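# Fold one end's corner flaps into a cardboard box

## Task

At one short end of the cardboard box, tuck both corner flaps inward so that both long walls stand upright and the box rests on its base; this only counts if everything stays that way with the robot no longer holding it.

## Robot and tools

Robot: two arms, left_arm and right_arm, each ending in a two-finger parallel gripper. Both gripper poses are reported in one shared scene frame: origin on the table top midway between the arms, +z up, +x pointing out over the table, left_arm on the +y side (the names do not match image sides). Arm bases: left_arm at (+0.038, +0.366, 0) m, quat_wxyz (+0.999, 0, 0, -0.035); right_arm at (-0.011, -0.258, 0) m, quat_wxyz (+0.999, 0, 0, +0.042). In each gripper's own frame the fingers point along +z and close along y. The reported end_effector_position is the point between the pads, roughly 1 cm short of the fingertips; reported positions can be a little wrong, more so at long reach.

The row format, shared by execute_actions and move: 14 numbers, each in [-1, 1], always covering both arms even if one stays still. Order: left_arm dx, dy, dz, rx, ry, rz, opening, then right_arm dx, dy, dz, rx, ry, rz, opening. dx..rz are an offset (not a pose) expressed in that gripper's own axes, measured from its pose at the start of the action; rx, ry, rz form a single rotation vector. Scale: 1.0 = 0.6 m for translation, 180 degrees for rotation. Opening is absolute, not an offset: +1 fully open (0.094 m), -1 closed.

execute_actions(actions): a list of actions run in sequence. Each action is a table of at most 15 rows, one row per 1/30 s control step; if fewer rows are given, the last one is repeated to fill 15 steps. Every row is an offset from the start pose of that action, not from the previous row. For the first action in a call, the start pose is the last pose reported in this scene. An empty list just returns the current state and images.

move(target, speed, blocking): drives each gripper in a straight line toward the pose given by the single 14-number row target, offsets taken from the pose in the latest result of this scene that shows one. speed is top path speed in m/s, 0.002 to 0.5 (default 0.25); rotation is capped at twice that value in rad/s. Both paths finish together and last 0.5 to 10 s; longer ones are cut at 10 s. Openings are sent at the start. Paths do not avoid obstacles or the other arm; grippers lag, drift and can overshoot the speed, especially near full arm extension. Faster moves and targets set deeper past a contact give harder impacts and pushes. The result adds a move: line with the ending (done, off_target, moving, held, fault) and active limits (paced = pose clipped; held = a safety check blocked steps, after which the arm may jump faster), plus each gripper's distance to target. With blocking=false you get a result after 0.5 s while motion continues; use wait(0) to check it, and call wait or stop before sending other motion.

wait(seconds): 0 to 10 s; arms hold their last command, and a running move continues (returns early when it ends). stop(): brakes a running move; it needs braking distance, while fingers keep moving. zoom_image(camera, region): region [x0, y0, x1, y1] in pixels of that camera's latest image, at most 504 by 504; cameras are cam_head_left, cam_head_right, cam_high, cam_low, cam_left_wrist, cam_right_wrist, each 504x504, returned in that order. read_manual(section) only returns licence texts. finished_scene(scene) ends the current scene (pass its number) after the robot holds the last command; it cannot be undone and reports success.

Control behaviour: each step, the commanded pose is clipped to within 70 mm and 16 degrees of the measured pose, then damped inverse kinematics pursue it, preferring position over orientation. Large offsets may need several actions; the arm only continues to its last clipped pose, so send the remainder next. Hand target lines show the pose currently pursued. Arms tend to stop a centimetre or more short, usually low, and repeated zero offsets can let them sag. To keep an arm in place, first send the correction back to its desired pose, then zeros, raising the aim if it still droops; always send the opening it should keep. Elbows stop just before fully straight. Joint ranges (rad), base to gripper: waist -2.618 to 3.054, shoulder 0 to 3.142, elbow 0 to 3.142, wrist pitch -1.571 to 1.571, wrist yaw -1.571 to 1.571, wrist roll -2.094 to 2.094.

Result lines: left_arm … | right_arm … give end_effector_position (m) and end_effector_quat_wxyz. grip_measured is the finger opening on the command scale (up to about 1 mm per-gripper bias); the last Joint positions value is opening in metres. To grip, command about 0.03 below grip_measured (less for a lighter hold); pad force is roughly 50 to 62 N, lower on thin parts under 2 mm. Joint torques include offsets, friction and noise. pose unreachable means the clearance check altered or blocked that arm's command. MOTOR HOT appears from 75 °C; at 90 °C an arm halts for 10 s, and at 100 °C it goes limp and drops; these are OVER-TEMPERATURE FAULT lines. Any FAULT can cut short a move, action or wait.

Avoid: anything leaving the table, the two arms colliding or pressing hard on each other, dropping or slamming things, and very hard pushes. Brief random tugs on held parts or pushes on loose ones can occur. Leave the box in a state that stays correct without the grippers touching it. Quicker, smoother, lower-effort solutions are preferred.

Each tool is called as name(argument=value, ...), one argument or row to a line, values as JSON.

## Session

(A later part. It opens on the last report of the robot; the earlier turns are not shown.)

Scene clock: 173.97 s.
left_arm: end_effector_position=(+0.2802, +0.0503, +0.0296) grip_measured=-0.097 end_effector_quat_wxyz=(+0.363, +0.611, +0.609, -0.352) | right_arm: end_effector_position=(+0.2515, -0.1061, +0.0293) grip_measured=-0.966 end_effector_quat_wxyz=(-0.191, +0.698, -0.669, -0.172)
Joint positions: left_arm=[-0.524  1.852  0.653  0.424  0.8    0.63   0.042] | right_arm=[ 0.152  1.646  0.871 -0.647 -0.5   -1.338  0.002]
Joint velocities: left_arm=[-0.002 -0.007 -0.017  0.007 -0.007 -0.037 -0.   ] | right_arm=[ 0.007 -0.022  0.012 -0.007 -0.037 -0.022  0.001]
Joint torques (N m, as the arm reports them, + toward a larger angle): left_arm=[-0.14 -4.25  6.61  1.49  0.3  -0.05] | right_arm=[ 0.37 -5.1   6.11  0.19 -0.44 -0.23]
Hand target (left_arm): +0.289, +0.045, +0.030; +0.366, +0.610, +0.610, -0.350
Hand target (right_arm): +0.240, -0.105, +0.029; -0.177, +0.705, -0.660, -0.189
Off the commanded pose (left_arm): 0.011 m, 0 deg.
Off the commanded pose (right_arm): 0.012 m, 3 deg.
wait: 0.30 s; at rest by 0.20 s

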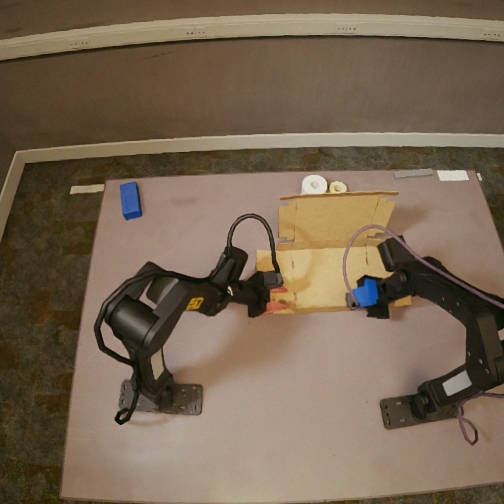

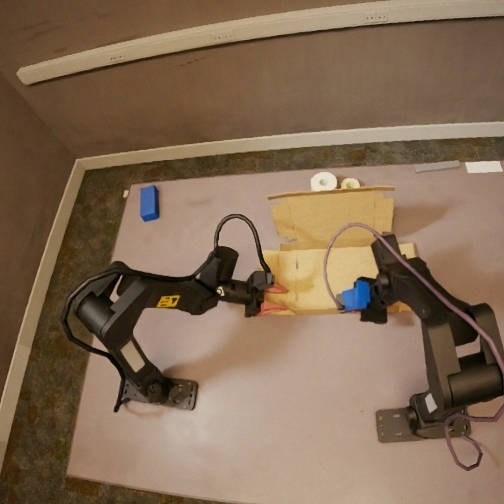

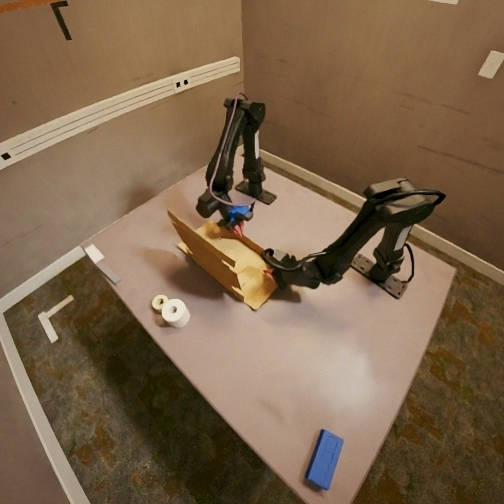

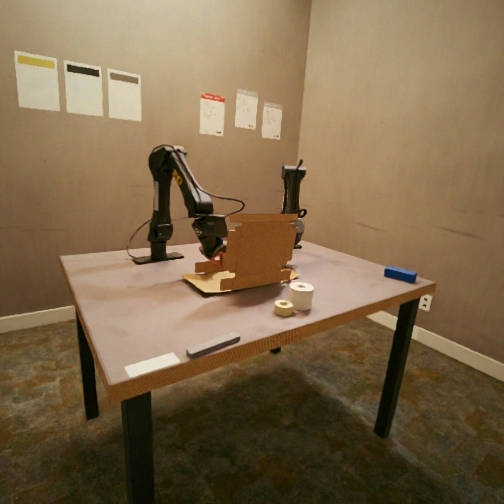

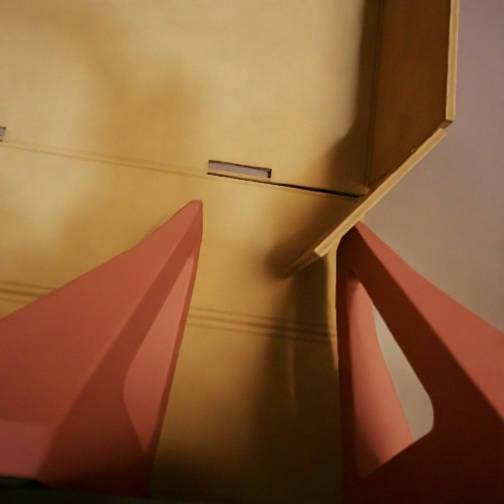

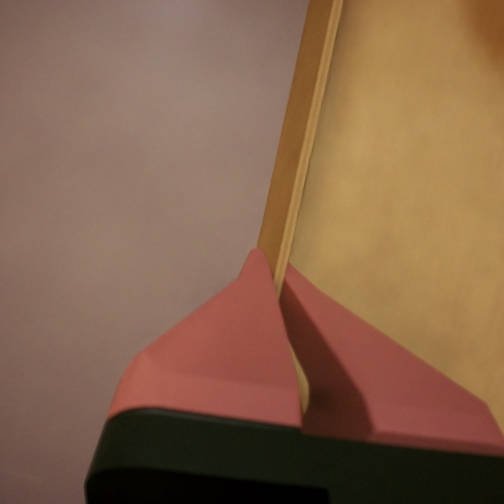

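execute_actions(
  actions=[
    [[-0.006,0.010,0.009,0,0,0,-0.14,0,0.015,0,-0.008,0,-0.005,-1],[-0.008,0.010,0.012,0,0,0,-0.18,0,0.013,0,-0.007,0,-0.004,-1],[-0.010,0.010,0.015,0,0,0,-0.22,0,0.011,0,-0.006,0,-0.003,-1],[-0.012,0.010,0.018,0,0,0,-0.26,0,0.009,0,-0.005,0,-0.002,-1],[-0.014,0.010,0.021,0,0,0,-0.30,0,0.007,0,-0.004,0,-0.001,-1],[-0.016,0.010,0.024,0,0,0,-0.34,0,0.005,0,-0.003,0,0,-1],[-0.018,0.010,0.027,0,0,0,-0.38,0,0.003,0,-0.002,0,0,-1],[-0.020,0.010,0.030,0,0,0,-0.42,0,0.001,0,-0.001,0,0,-1],[-0.0215,0.010,0.032,0,0,0,-0.46,0,0,0,0,0,0,-1],[-0.0224,0.010,0.0334,0,0,0,-0.49,0,0,0,0,0,0,-1]],
  ],
)

wait(
  seconds=0.2,
)

Scene clock: 191.70 s.
left_arm: end_effector_position=(+0.2793, +0.0362, +0.0276) grip_measured=-0.487 end_effector_quat_wxyz=(+0.355, +0.610, +0.613, -0.355) | right_arm: end_effector_position=(+0.2521, -0.1068, +0.0289) grip_measured=-0.966 end_effector_quat_wxyz=(-0.190, +0.698, -0.669, -0.170)
Joint positions: left_arm=[-0.564  1.88   0.689  0.424  0.773  0.59   0.024] | right_arm=[ 0.152  1.646  0.871 -0.645 -0.495 -1.339  0.002]
Joint velocities: left_arm=[ 0.017  0.007  0.007 -0.051  0.037 -0.066  0.   ] | right_arm=[-0.027  0.002  0.002 -0.037 -0.037  0.007 -0.001]
Joint torques (N m, as the arm reports them, + toward a larger angle): left_arm=[-0.88 -4.73  6.46  1.67  0.36 -0.04] | right_arm=[ 0.04 -5.16  6.21  0.7  -0.34 -0.01]
Hand target (left_arm): +0.286, +0.027, +0.031; +0.363, +0.611, +0.609, -0.353
Hand target (right_arm): +0.251, -0.106, +0.029; -0.191, +0.698, -0.669, -0.172
Off the commanded pose (left_arm): 0.013 m, 1 deg.
Off the commanded pose (right_arm): 0.001 m, 0 deg.

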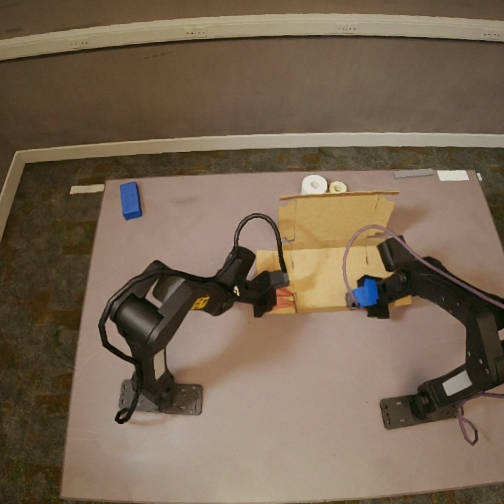

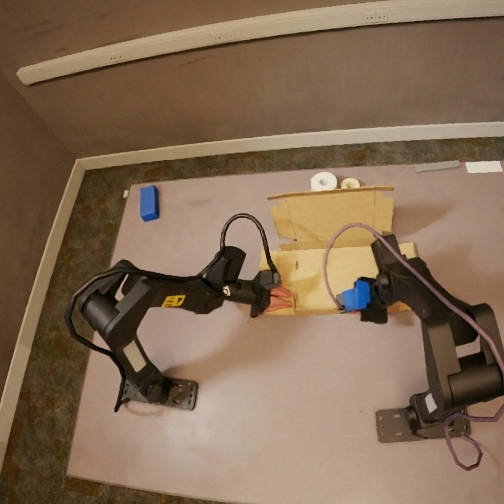

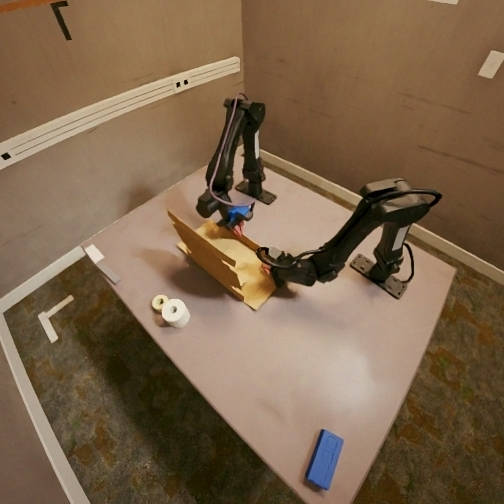

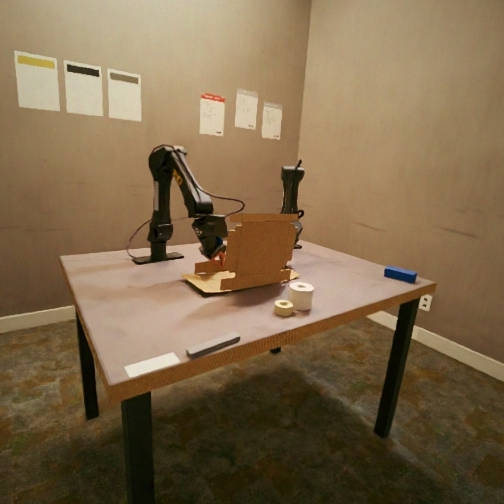

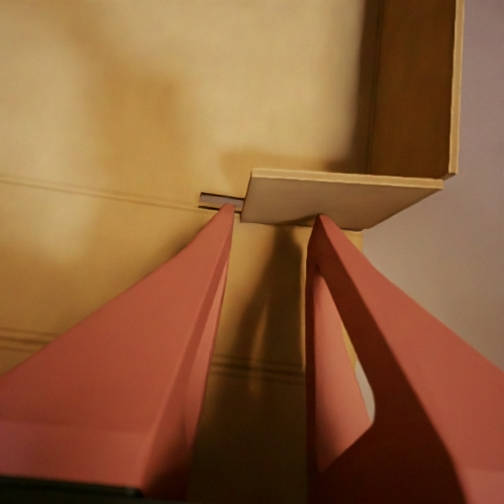

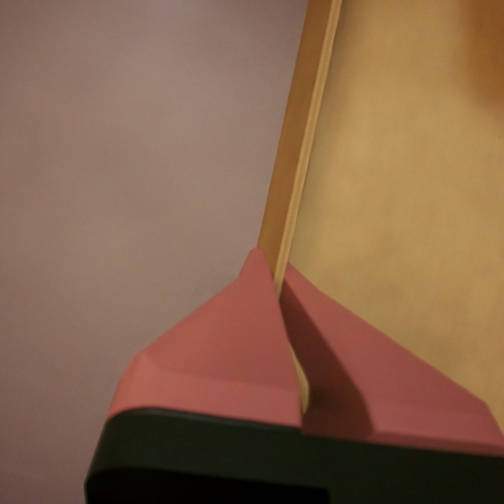

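Scene clock: 191.90 s.
left_arm: end_effector_position=(+0.2800, +0.0363, +0.0271) grip_measured=-0.487 end_effector_quat_wxyz=(+0.354, +0.609, +0.616, -0.353) | right_arm: end_effector_position=(+0.2521, -0.1068, +0.0289) grip_measured=-0.966 end_effector_quat_wxyz=(-0.190, +0.698, -0.669, -0.170)
Joint positions: left_arm=[-0.564  1.88   0.69   0.424  0.768  0.586  0.024] | right_arm=[ 0.152  1.646  0.871 -0.645 -0.495 -1.339  0.002]
Joint velocities: left_arm=[-0.012 -0.017 -0.007  0.022 -0.051 -0.022 -0.001] | right_arm=[-0.012 -0.012 -0.012 -0.051 -0.051  0.007  0.   ]
Joint torques (N m, as the arm reports them, + toward a larger angle): left_arm=[-0.96 -4.87  6.32  1.65  0.39 -0.04] | right_arm=[-0.01 -5.11  6.08  0.68 -0.37 -0.02]
Hand target (left_arm): +0.286, +0.027, +0.031; +0.363, +0.611, +0.609, -0.353
Hand target (right_arm): +0.251, -0.106, +0.029; -0.191, +0.698, -0.669, -0.172
Off the commanded pose (left_arm): 0.013 m, 1 deg.
Off the commanded pose (right_arm): 0.001 m, 0 deg.
wait: 0.20 s; at rest by 0.17 s

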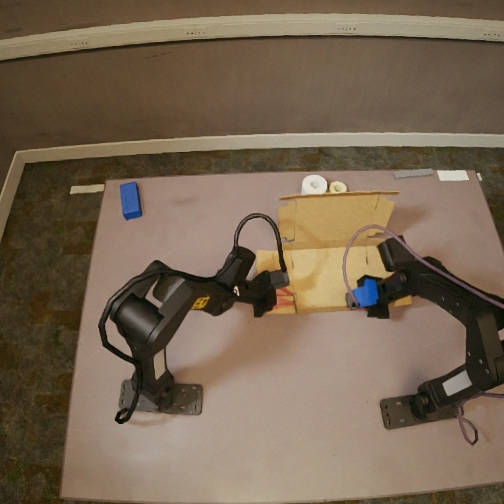

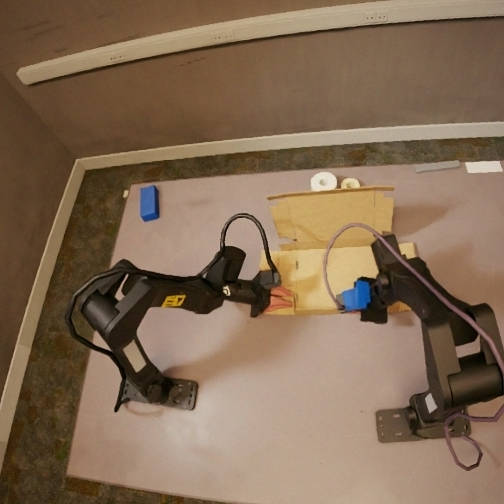

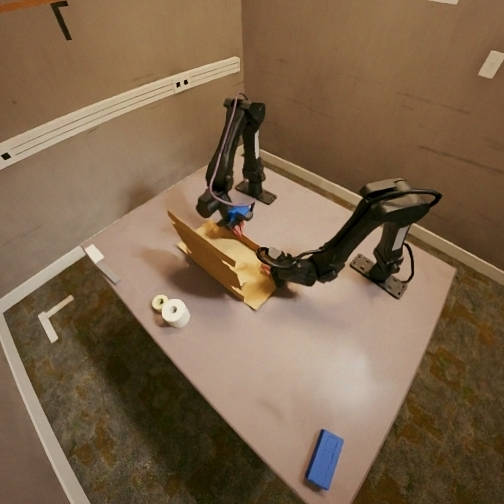

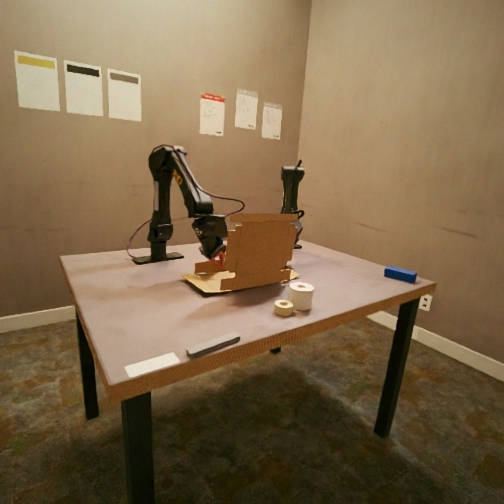

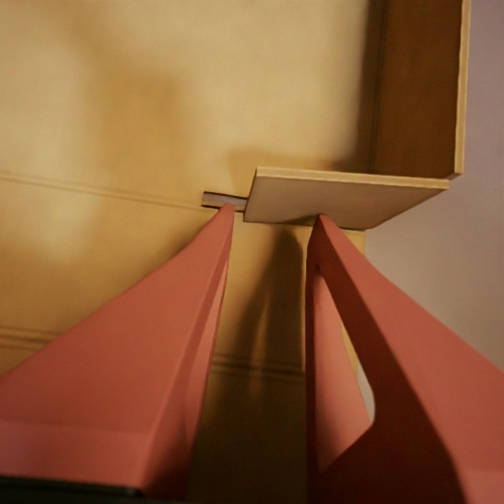

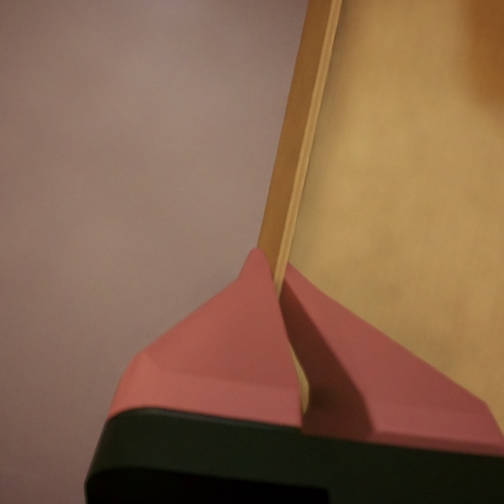

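execute_actions(
  actions=[
    [[-0.013,0.011,0.011,0,0,0,-0.49,0,0,0,0,0,0,-1],[-0.014,0.012,0.012,0,0,0,-0.49,0,0,0,0,0,0,-1],[-0.015,0.013,0.013,0,0,0,-0.49,0,0,0,0,0,0,-1],[-0.016,0.013,0.0145,0,0,0,-0.49,0,0,0,0,0,0,-1],[-0.017,0.013,0.016,0,0,0,-0.49,0,0,0,0,0,0,-1]],
  ],
)

Scene clock: 199.03 s.
left_arm: end_effector_position=(+0.2884, +0.0323, +0.0326) grip_measured=-0.487 end_effector_quat_wxyz=(+0.361, +0.605, +0.618, -0.349) | right_arm: end_effector_position=(+0.2522, -0.1068, +0.0289) grip_measured=-0.966 end_effector_quat_wxyz=(-0.190, +0.698, -0.669, -0.169)
Joint positions: left_arm=[-0.564  1.88   0.718  0.413  0.755  0.574  0.024] | right_arm=[ 0.152  1.646  0.871 -0.644 -0.494 -1.339  0.002]
Joint velocities: left_arm=[-0.007 -0.017 -0.017 -0.007 -0.007  0.022 -0.   ] | right_arm=[ 0.017 -0.002  0.007  0.007 -0.037  0.022 -0.   ]
Joint torques (N m, as the arm reports them, + toward a larger angle): left_arm=[-1.42 -4.52  6.51  1.48  0.39 -0.04] | right_arm=[ 0.04 -5.05  6.09  0.7  -0.3  -0.02]
Hand target (left_arm): +0.288, +0.023, +0.031; +0.355, +0.609, +0.616, -0.354
Hand target (right_arm): +0.252, -0.107, +0.029; -0.190, +0.698, -0.669, -0.169
Off the commanded pose (left_arm): 0.009 m, 1 deg.
Off the commanded pose (right_arm): 0.000 m, 0 deg.

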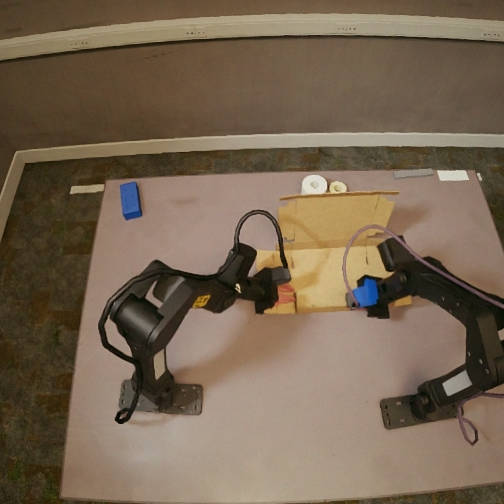

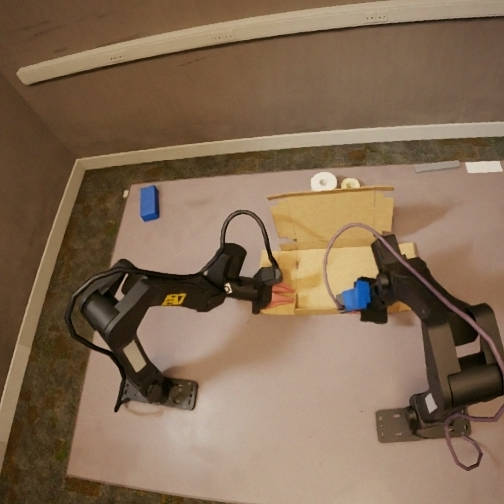

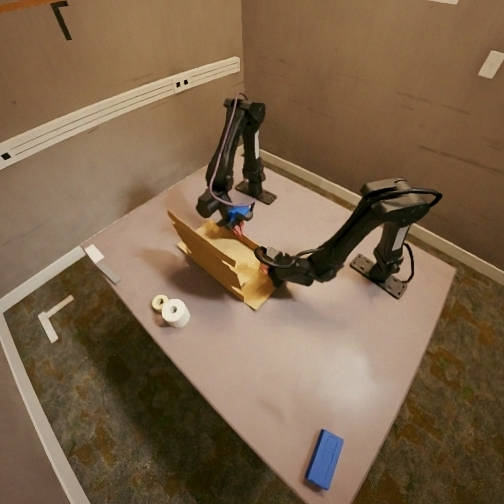

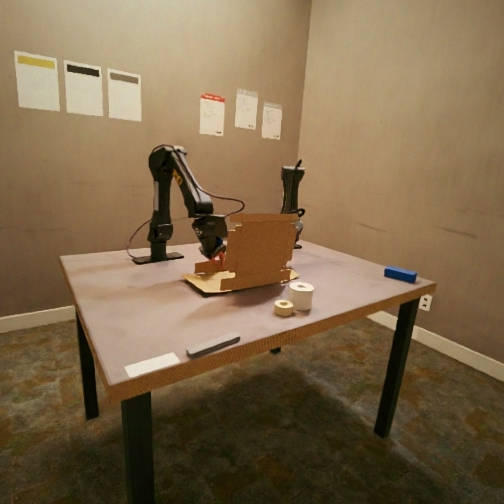

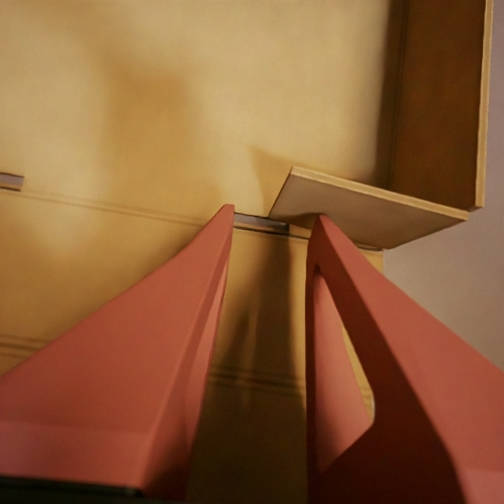

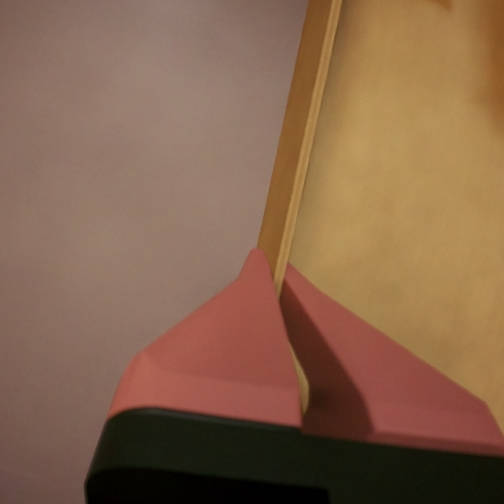

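execute_actions(
  actions=[],
)

Scene clock: 212.73 s.
left_arm: end_effector_position=(+0.2884, +0.0323, +0.0326) grip_measured=-0.487 end_effector_quat_wxyz=(+0.361, +0.605, +0.618, -0.349) | right_arm: end_effector_position=(+0.2522, -0.1068, +0.0289) grip_measured=-0.966 end_effector_quat_wxyz=(-0.190, +0.698, -0.669, -0.169)
Joint positions: left_arm=[-0.564  1.88   0.718  0.413  0.755  0.573  0.024] | right_arm=[ 0.152  1.646  0.871 -0.644 -0.494 -1.339  0.002]
Joint velocities: left_arm=[-0.002 -0.017 -0.022  0.007 -0.022  0.022 -0.   ] | right_arm=[ 0.002 -0.022 -0.002 -0.066 -0.037  0.037  0.   ]
Joint torques (N m, as the arm reports them, + toward a larger angle): left_arm=[-1.4  -4.6   6.46  1.47  0.37 -0.04] | right_arm=[-0.02 -5.07  6.14  0.72 -0.31  0.  ]
Hand target (left_arm): +0.288, +0.023, +0.031; +0.355, +0.608, +0.616, -0.354
Hand target (right_arm): +0.252, -0.107, +0.029; -0.190, +0.698, -0.669, -0.169
Off the commanded pose (left_arm): 0.009 m, 1 deg.
Off the commanded pose (right_arm): 0.000 m, 0 deg.

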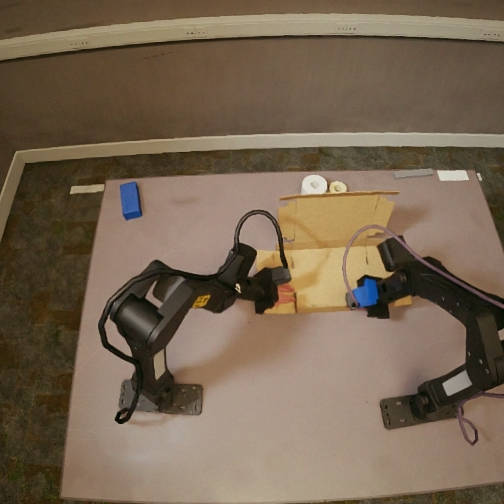

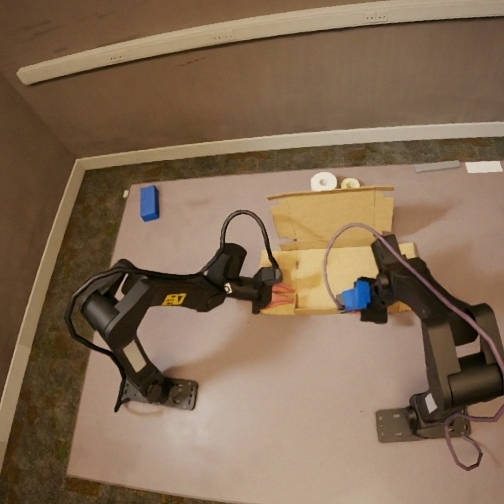

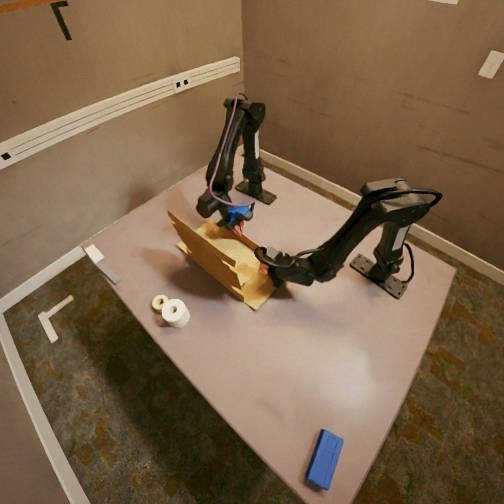

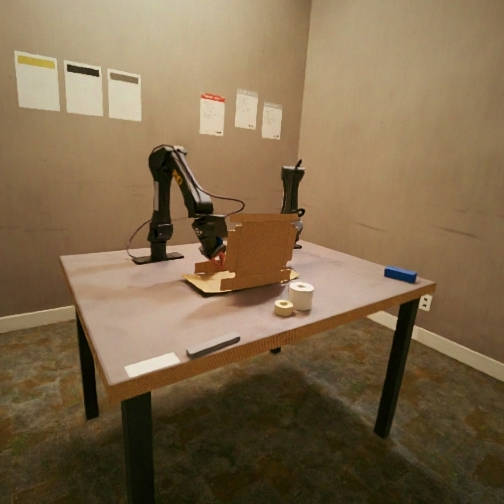

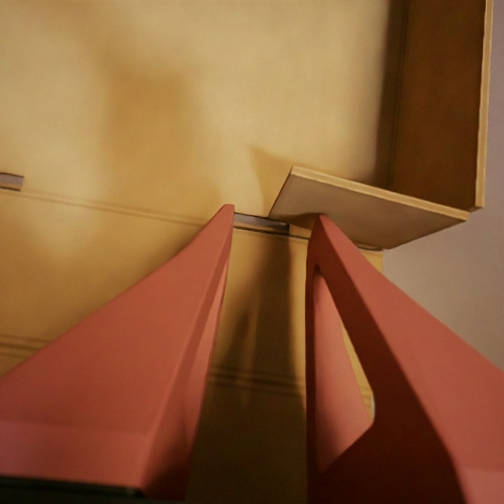

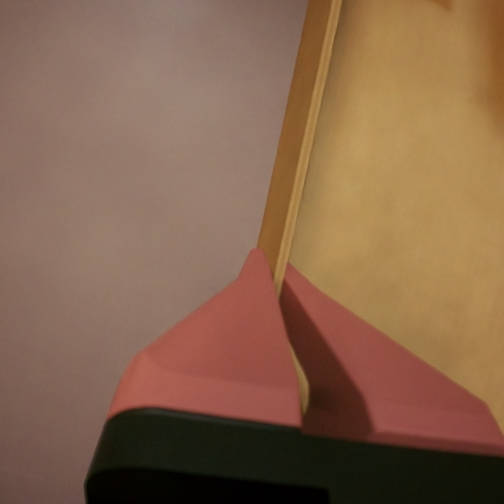

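execute_actions(
  actions=[
    [[0.0003,0,-0.002,0,0,0,-0.49,0,0,0,0,0,0,-1],[0.001,0,-0.006,0,0,0,-0.49,0,0,0,0,0,0,-1],[0.002,0.001,-0.012,0,0,0,-0.49,0,0,0,0,0,0,-1],[0.0033,0.003,-0.019,0,0,0,-0.49,0,0,0,0,0,0,-1],[0.0047,0.006,-0.027,0,0,0,-0.49,0,0,0,0,0,0,-1],[0.006,0.010,-0.035,0,0,0,-0.49,0,0,0,0,0,0,-1],[0.0075,0.015,-0.043,0,0,0,-0.45,0,0,0,0,0,0,-1],[0.009,0.020,-0.051,0,0,0,-0.35,0,0,0,0,0,0,-1],[0.010,0.026,-0.059,0,0,0,-0.2,0,0,0,0,0,0,-1],[0.0115,0.032,-0.066,0,0,0,0.0,0,0,0,0,0,0,-1],[0.0125,0.038,-0.072,0,0,0,0.2,0,0,0,0,0,0,-1],[0.0135,0.043,-0.078,0,0,0,0.4,0,0,0,0,0,0,-1],[0.0142,0.047,-0.082,0,0,0,0.6,0,0,0,0,0,0,-1],[0.0147,0.050,-0.085,0,0,0,0.8,0,0,0,0,0,0,-1],[0.0149,0.052,-0.086,0,0,0,1.0,0,0,0,0,0,0,-1]],
  ],
)

Scene clock: 233.40 s.
left_arm: end_effector_position=(+0.3195, +0.0811, +0.0416) grip_measured=+0.881 end_effector_quat_wxyz=(+0.375, +0.590, +0.632, -0.336) | right_arm: end_effector_position=(+0.2524, -0.1068, +0.0289) grip_measured=-0.966 end_effector_quat_wxyz=(-0.191, +0.698, -0.669, -0.169)
Joint positions: left_arm=[-0.389  1.827  0.72   0.279  0.837  0.701  0.088] | right_arm=[ 0.152  1.646  0.871 -0.644 -0.494 -1.339  0.002]
Joint velocities: left_arm=[ 0.31  -0.012  0.09  -0.608  0.227  0.344  0.266] | right_arm=[ 0.017  0.002 -0.012  0.022 -0.037 -0.051 -0.001]
Joint torques (N m, as the arm reports them, + toward a larger angle): left_arm=[-0.25 -7.32  7.01  1.32  0.68  0.17] | right_arm=[ 0.01 -5.03  6.08  0.7  -0.28 -0.01]
Hand target (left_arm): +0.319, +0.083, +0.052; +0.368, +0.600, +0.619, -0.347
Hand target (right_arm): +0.252, -0.107, +0.029; -0.190, +0.698, -0.669, -0.169
Off the commanded pose (left_arm): 0.009 m, 3 deg.
Off the commanded pose (right_arm): 0.000 m, 0 deg.

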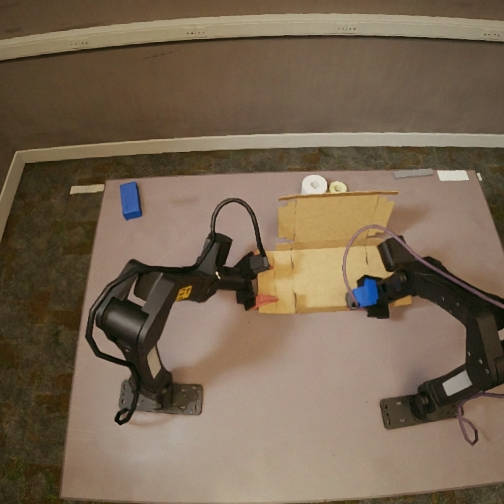

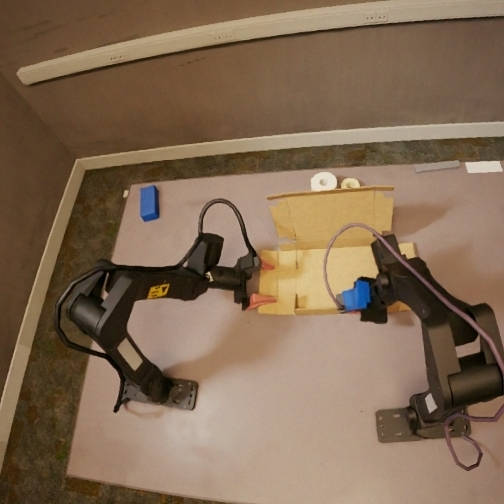

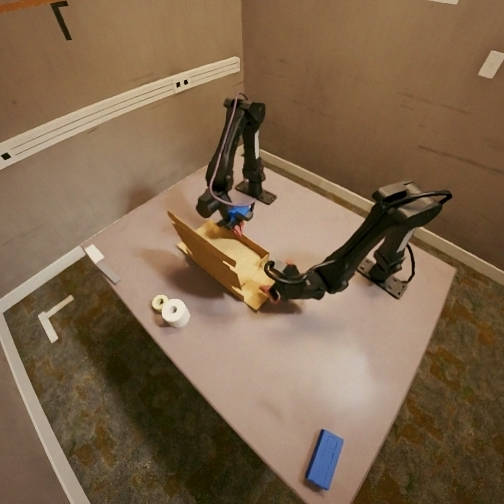

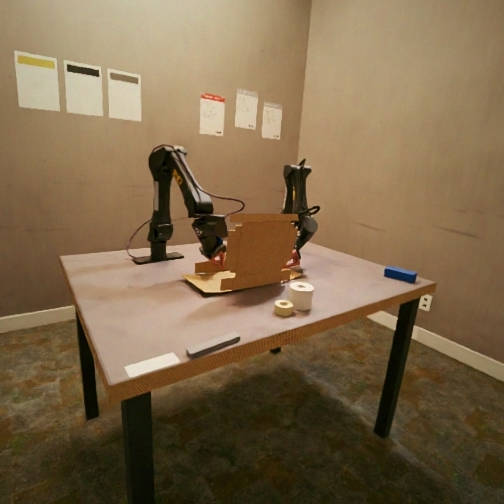

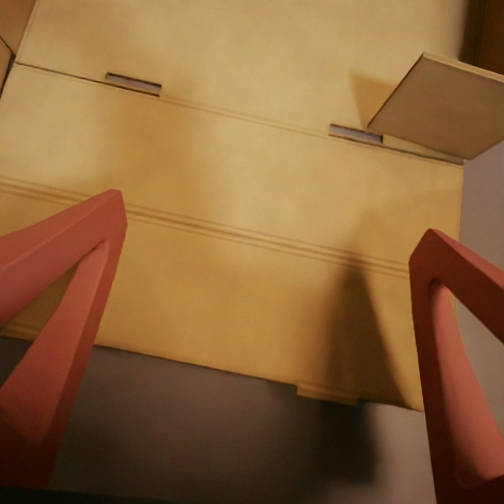

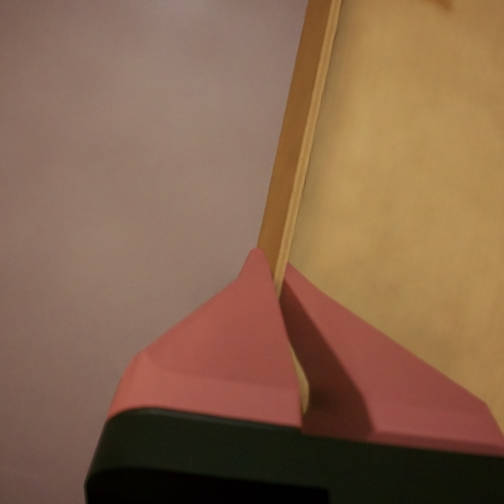

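move(
  target=[-0.0132,0.1366,-0.0276,0.0136,-0.0004,0.0046,1,0,0,0,0,0,0,-1],
  speed=0.15,
)

Scene clock: 254.87 s.
left_arm: end_effector_position=(+0.3976, +0.0999, +0.0552) grip_measured=+1.000 end_effector_quat_wxyz=(+0.371, +0.603, +0.621, -0.336) | right_arm: end_effector_position=(+0.2524, -0.1068, +0.0289) grip_measured=-0.966 end_effector_quat_wxyz=(-0.191, +0.698, -0.669, -0.169)
Joint positions: left_arm=[-0.244  2.002  1.1   -0.101  0.938  0.936  0.094] | right_arm=[ 0.152  1.646  0.871 -0.644 -0.494 -1.339  0.002]
Joint velocities: left_arm=[ 0.007  0.002  0.012  0.007  0.051 -0.022  0.   ] | right_arm=[-0.007 -0.017 -0.007 -0.022 -0.007 -0.051 -0.001]
Joint torques (N m, as the arm reports them, + toward a larger angle): left_arm=[ 0.57 -6.62  7.11  1.02  0.75  0.09] | right_arm=[ 0.07 -5.05  6.17  0.71 -0.29 -0.03]
Hand target (left_arm): +0.401, +0.100, +0.056; +0.367, +0.601, +0.621, -0.345
Hand target (right_arm): +0.252, -0.107, +0.029; -0.191, +0.698, -0.669, -0.169
Off the commanded pose (left_arm): 0.004 m, 1 deg.
Off the commanded pose (right_arm): 0.000 m, 0 deg.
move: done

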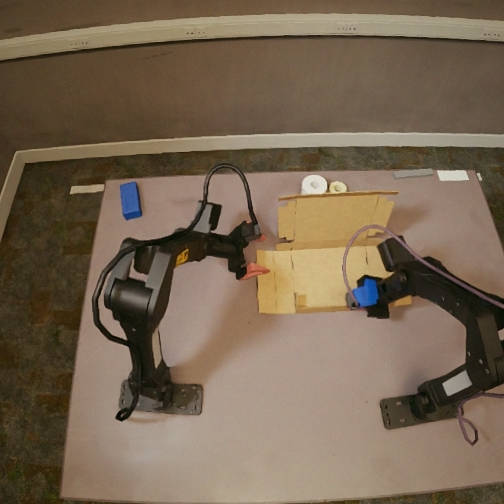

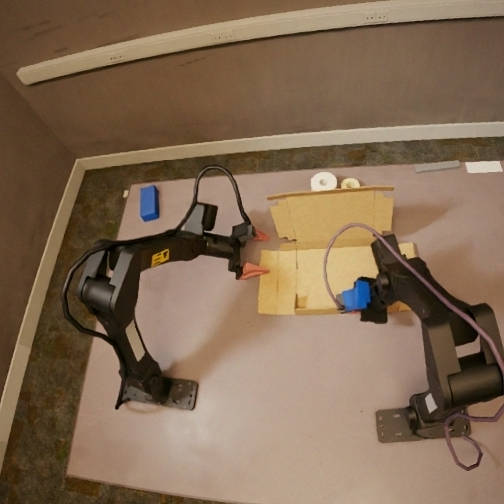

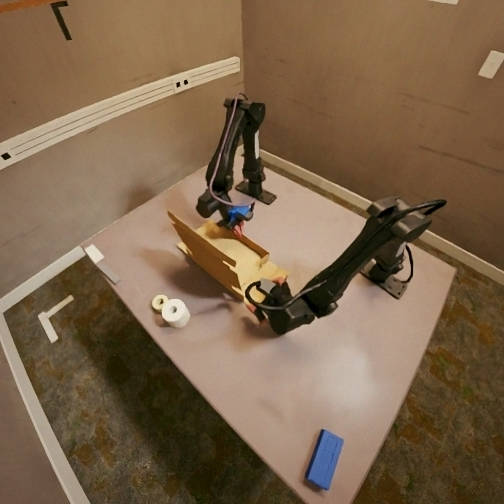

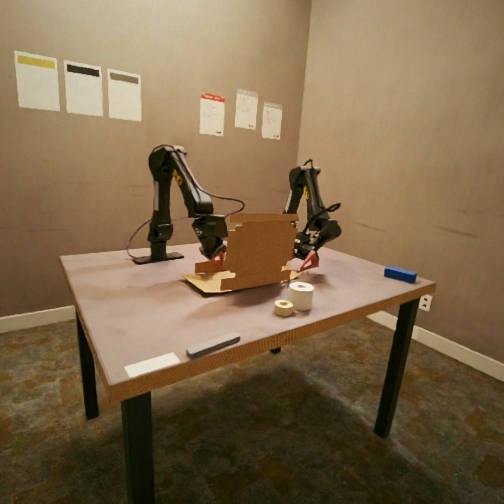

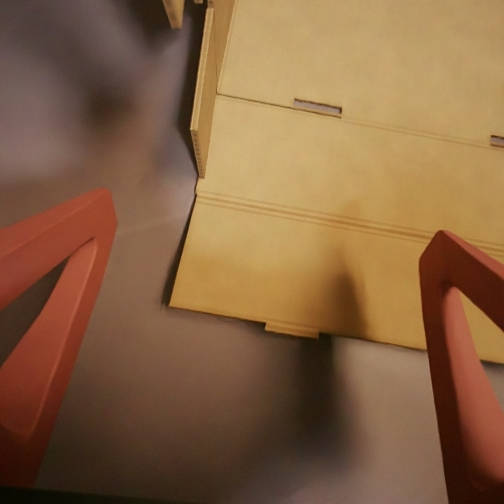

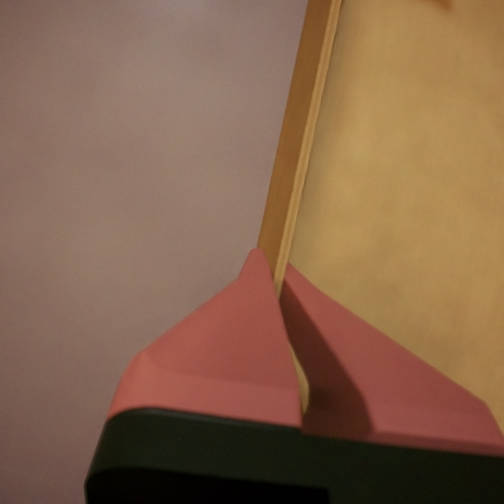

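execute_actions(
  actions=[
    [[-0.0001,0,0.001,0,0,0,1,0,0,0,0,0,0,-1],[-0.0004,0,0.004,0,0,0,1,0,0,0,0,0,0,-1],[-0.0008,0,0.008,0,0,0,1,0,0,0,0,0,0,-1],[-0.0013,0,0.013,0,0,0,1,0,0,0,0,0,0,-1],[-0.0019,0,0.019,0,0,0,1,0,0,0,0,0,0,-1],[-0.0025,0,0.026,0,0,0,1,0,0,0,0,0,0,-1],[-0.0032,0,0.033,0,0,0,1,0,0,0,0,0,0,-1],[-0.0039,0,0.040,0,0,0,1,0,0,0,0,0,0,-1],[-0.0046,0,0.047,0,0,0,1,0,0,0,0,0,0,-1],[-0.0053,0,0.054,0,0,0,1,0,0,0,0,0,0,-1],[-0.0059,0,0.060,0,0,0,1,0,0,0,0,0,0,-1],[-0.0064,0,0.065,0,0,0,1,0,0,0,0,0,0,-1],[-0.0068,0,0.069,0,0,0,1,0,0,0,0,0,0,-1],[-0.007,0,0.071,0,0,0,1,0,0,0,0,0,0,-1],[-0.0071,0,0.072,0,0,0,1,0,0,0,0,0,0,-1]],
  ],
)

execute_actions(
  actions=[],
)

Scene clock: 284.50 s.
left_arm: end_effector_position=(+0.3904, +0.0681, +0.0370) grip_measured=+1.000 end_effector_quat_wxyz=(+0.361, +0.608, +0.619, -0.342) | right_arm: end_effector_position=(+0.2524, -0.1068, +0.0289) grip_measured=-0.966 end_effector_quat_wxyz=(-0.191, +0.698, -0.669, -0.169)
Joint positions: left_arm=[-0.329  2.064  1.101  0.017  0.899  0.846  0.094] | right_arm=[ 0.152  1.646  0.871 -0.644 -0.494 -1.339  0.002]
Joint velocities: left_arm=[-0.149  0.193 -0.017  0.242 -0.081 -0.154  0.   ] | right_arm=[ 0.002  0.002 -0.012  0.051  0.051  0.022 -0.001]
Joint torques (N m, as the arm reports them, + toward a larger angle): left_arm=[-0.09 -7.35  6.28  1.48  0.55  0.01] | right_arm=[-0.02 -5.04  6.12  0.71 -0.3  -0.02]
Hand target (left_arm): +0.399, +0.061, +0.037; +0.370, +0.604, +0.620, -0.338
Hand target (right_arm): +0.252, -0.107, +0.029; -0.191, +0.698, -0.669, -0.169
Off the commanded pose (left_arm): 0.012 m, 1 deg.
Off the commanded pose (right_arm): 0.000 m, 0 deg.

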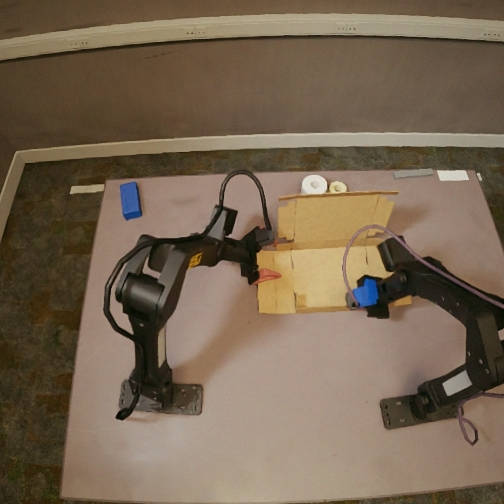

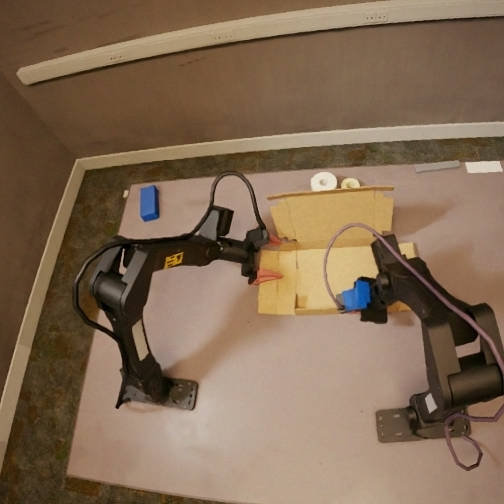

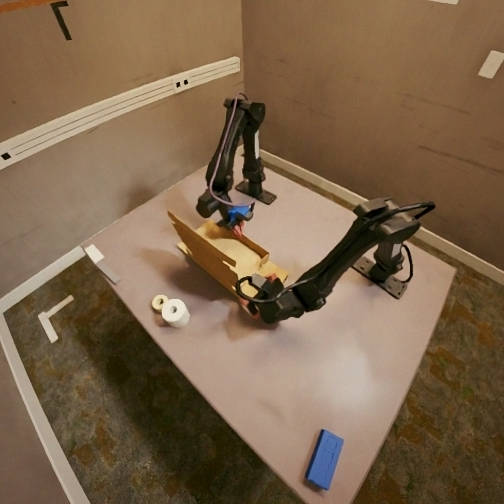

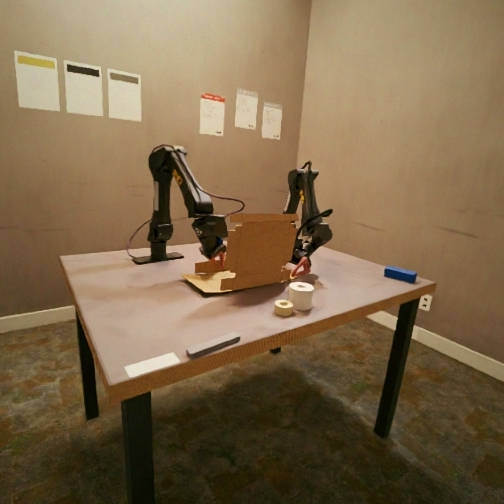

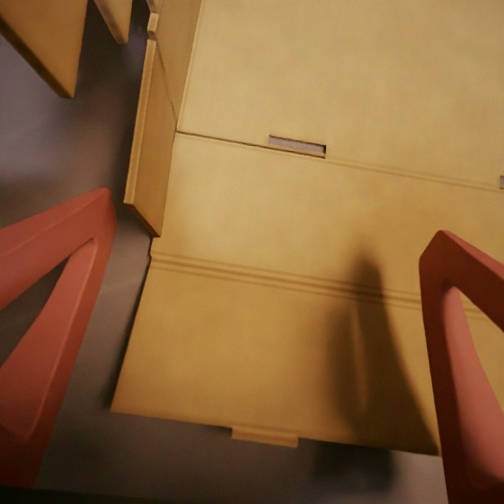

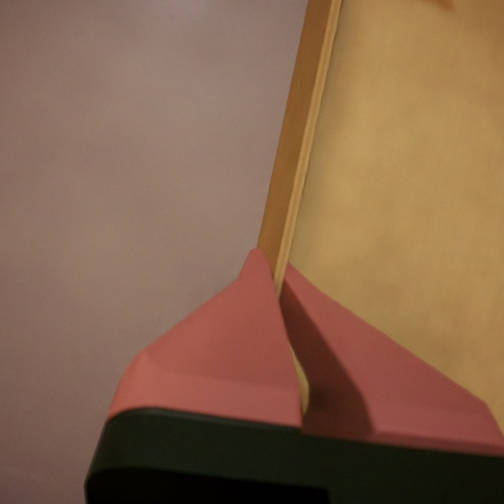

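Scene clock: 284.50 s.
left_arm: end_effector_position=(+0.3904, +0.0681, +0.0370) grip_measured=+1.000 end_effector_quat_wxyz=(+0.361, +0.608, +0.619, -0.342) | right_arm: end_effector_position=(+0.2524, -0.1068, +0.0289) grip_measured=-0.966 end_effector_quat_wxyz=(-0.191, +0.698, -0.669, -0.169)
Joint positions: left_arm=[-0.329  2.064  1.101  0.017  0.899  0.846  0.094] | right_arm=[ 0.152  1.646  0.871 -0.644 -0.494 -1.339  0.002]
Joint velocities: left_arm=[-0.149  0.193 -0.017  0.242 -0.081 -0.154  0.   ] | right_arm=[ 0.002  0.002 -0.012  0.051  0.051  0.022 -0.001]
Joint torques (N m, as the arm reports them, + toward a larger angle): left_arm=[-0.09 -7.35  6.28  1.48  0.55  0.01] | right_arm=[-0.02 -5.04  6.12  0.71 -0.3  -0.02]
Hand target (left_arm): +0.399, +0.061, +0.037; +0.370, +0.604, +0.620, -0.338
Hand target (right_arm): +0.252, -0.107, +0.029; -0.191, +0.698, -0.669, -0.169
Off the commanded pose (left_arm): 0.012 m, 1 deg.
Off the commanded pose (right_arm): 0.000 m, 0 deg.

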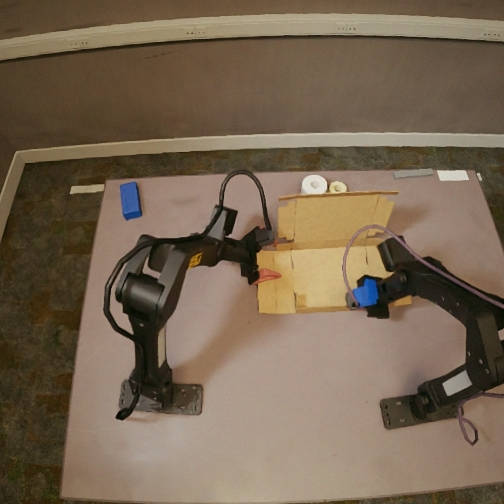

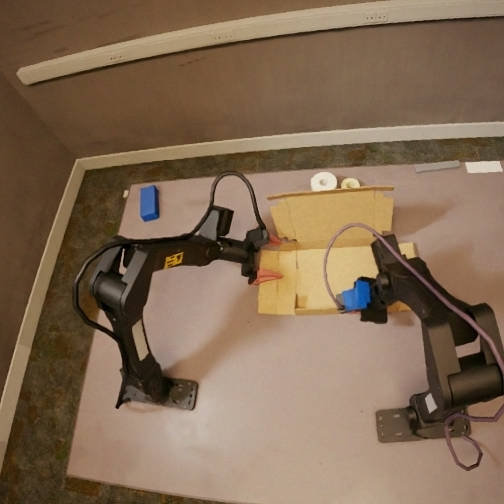

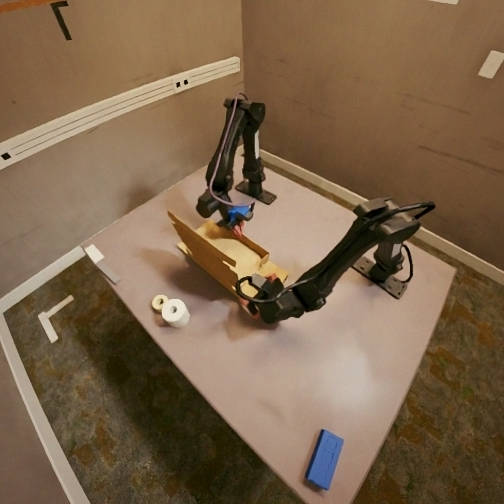

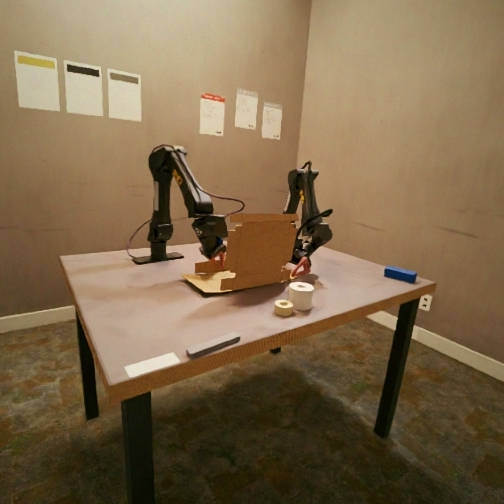

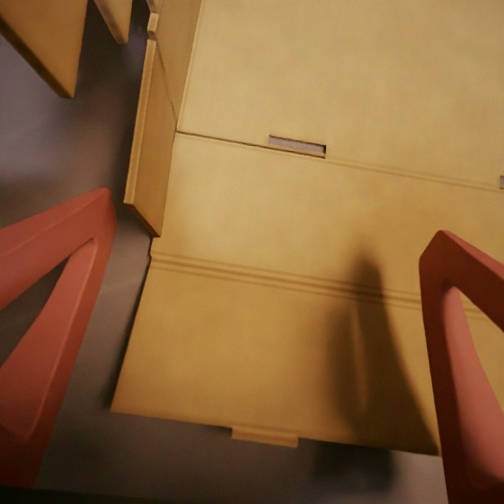

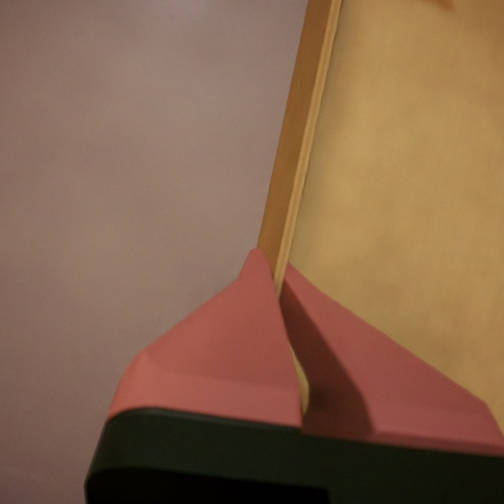

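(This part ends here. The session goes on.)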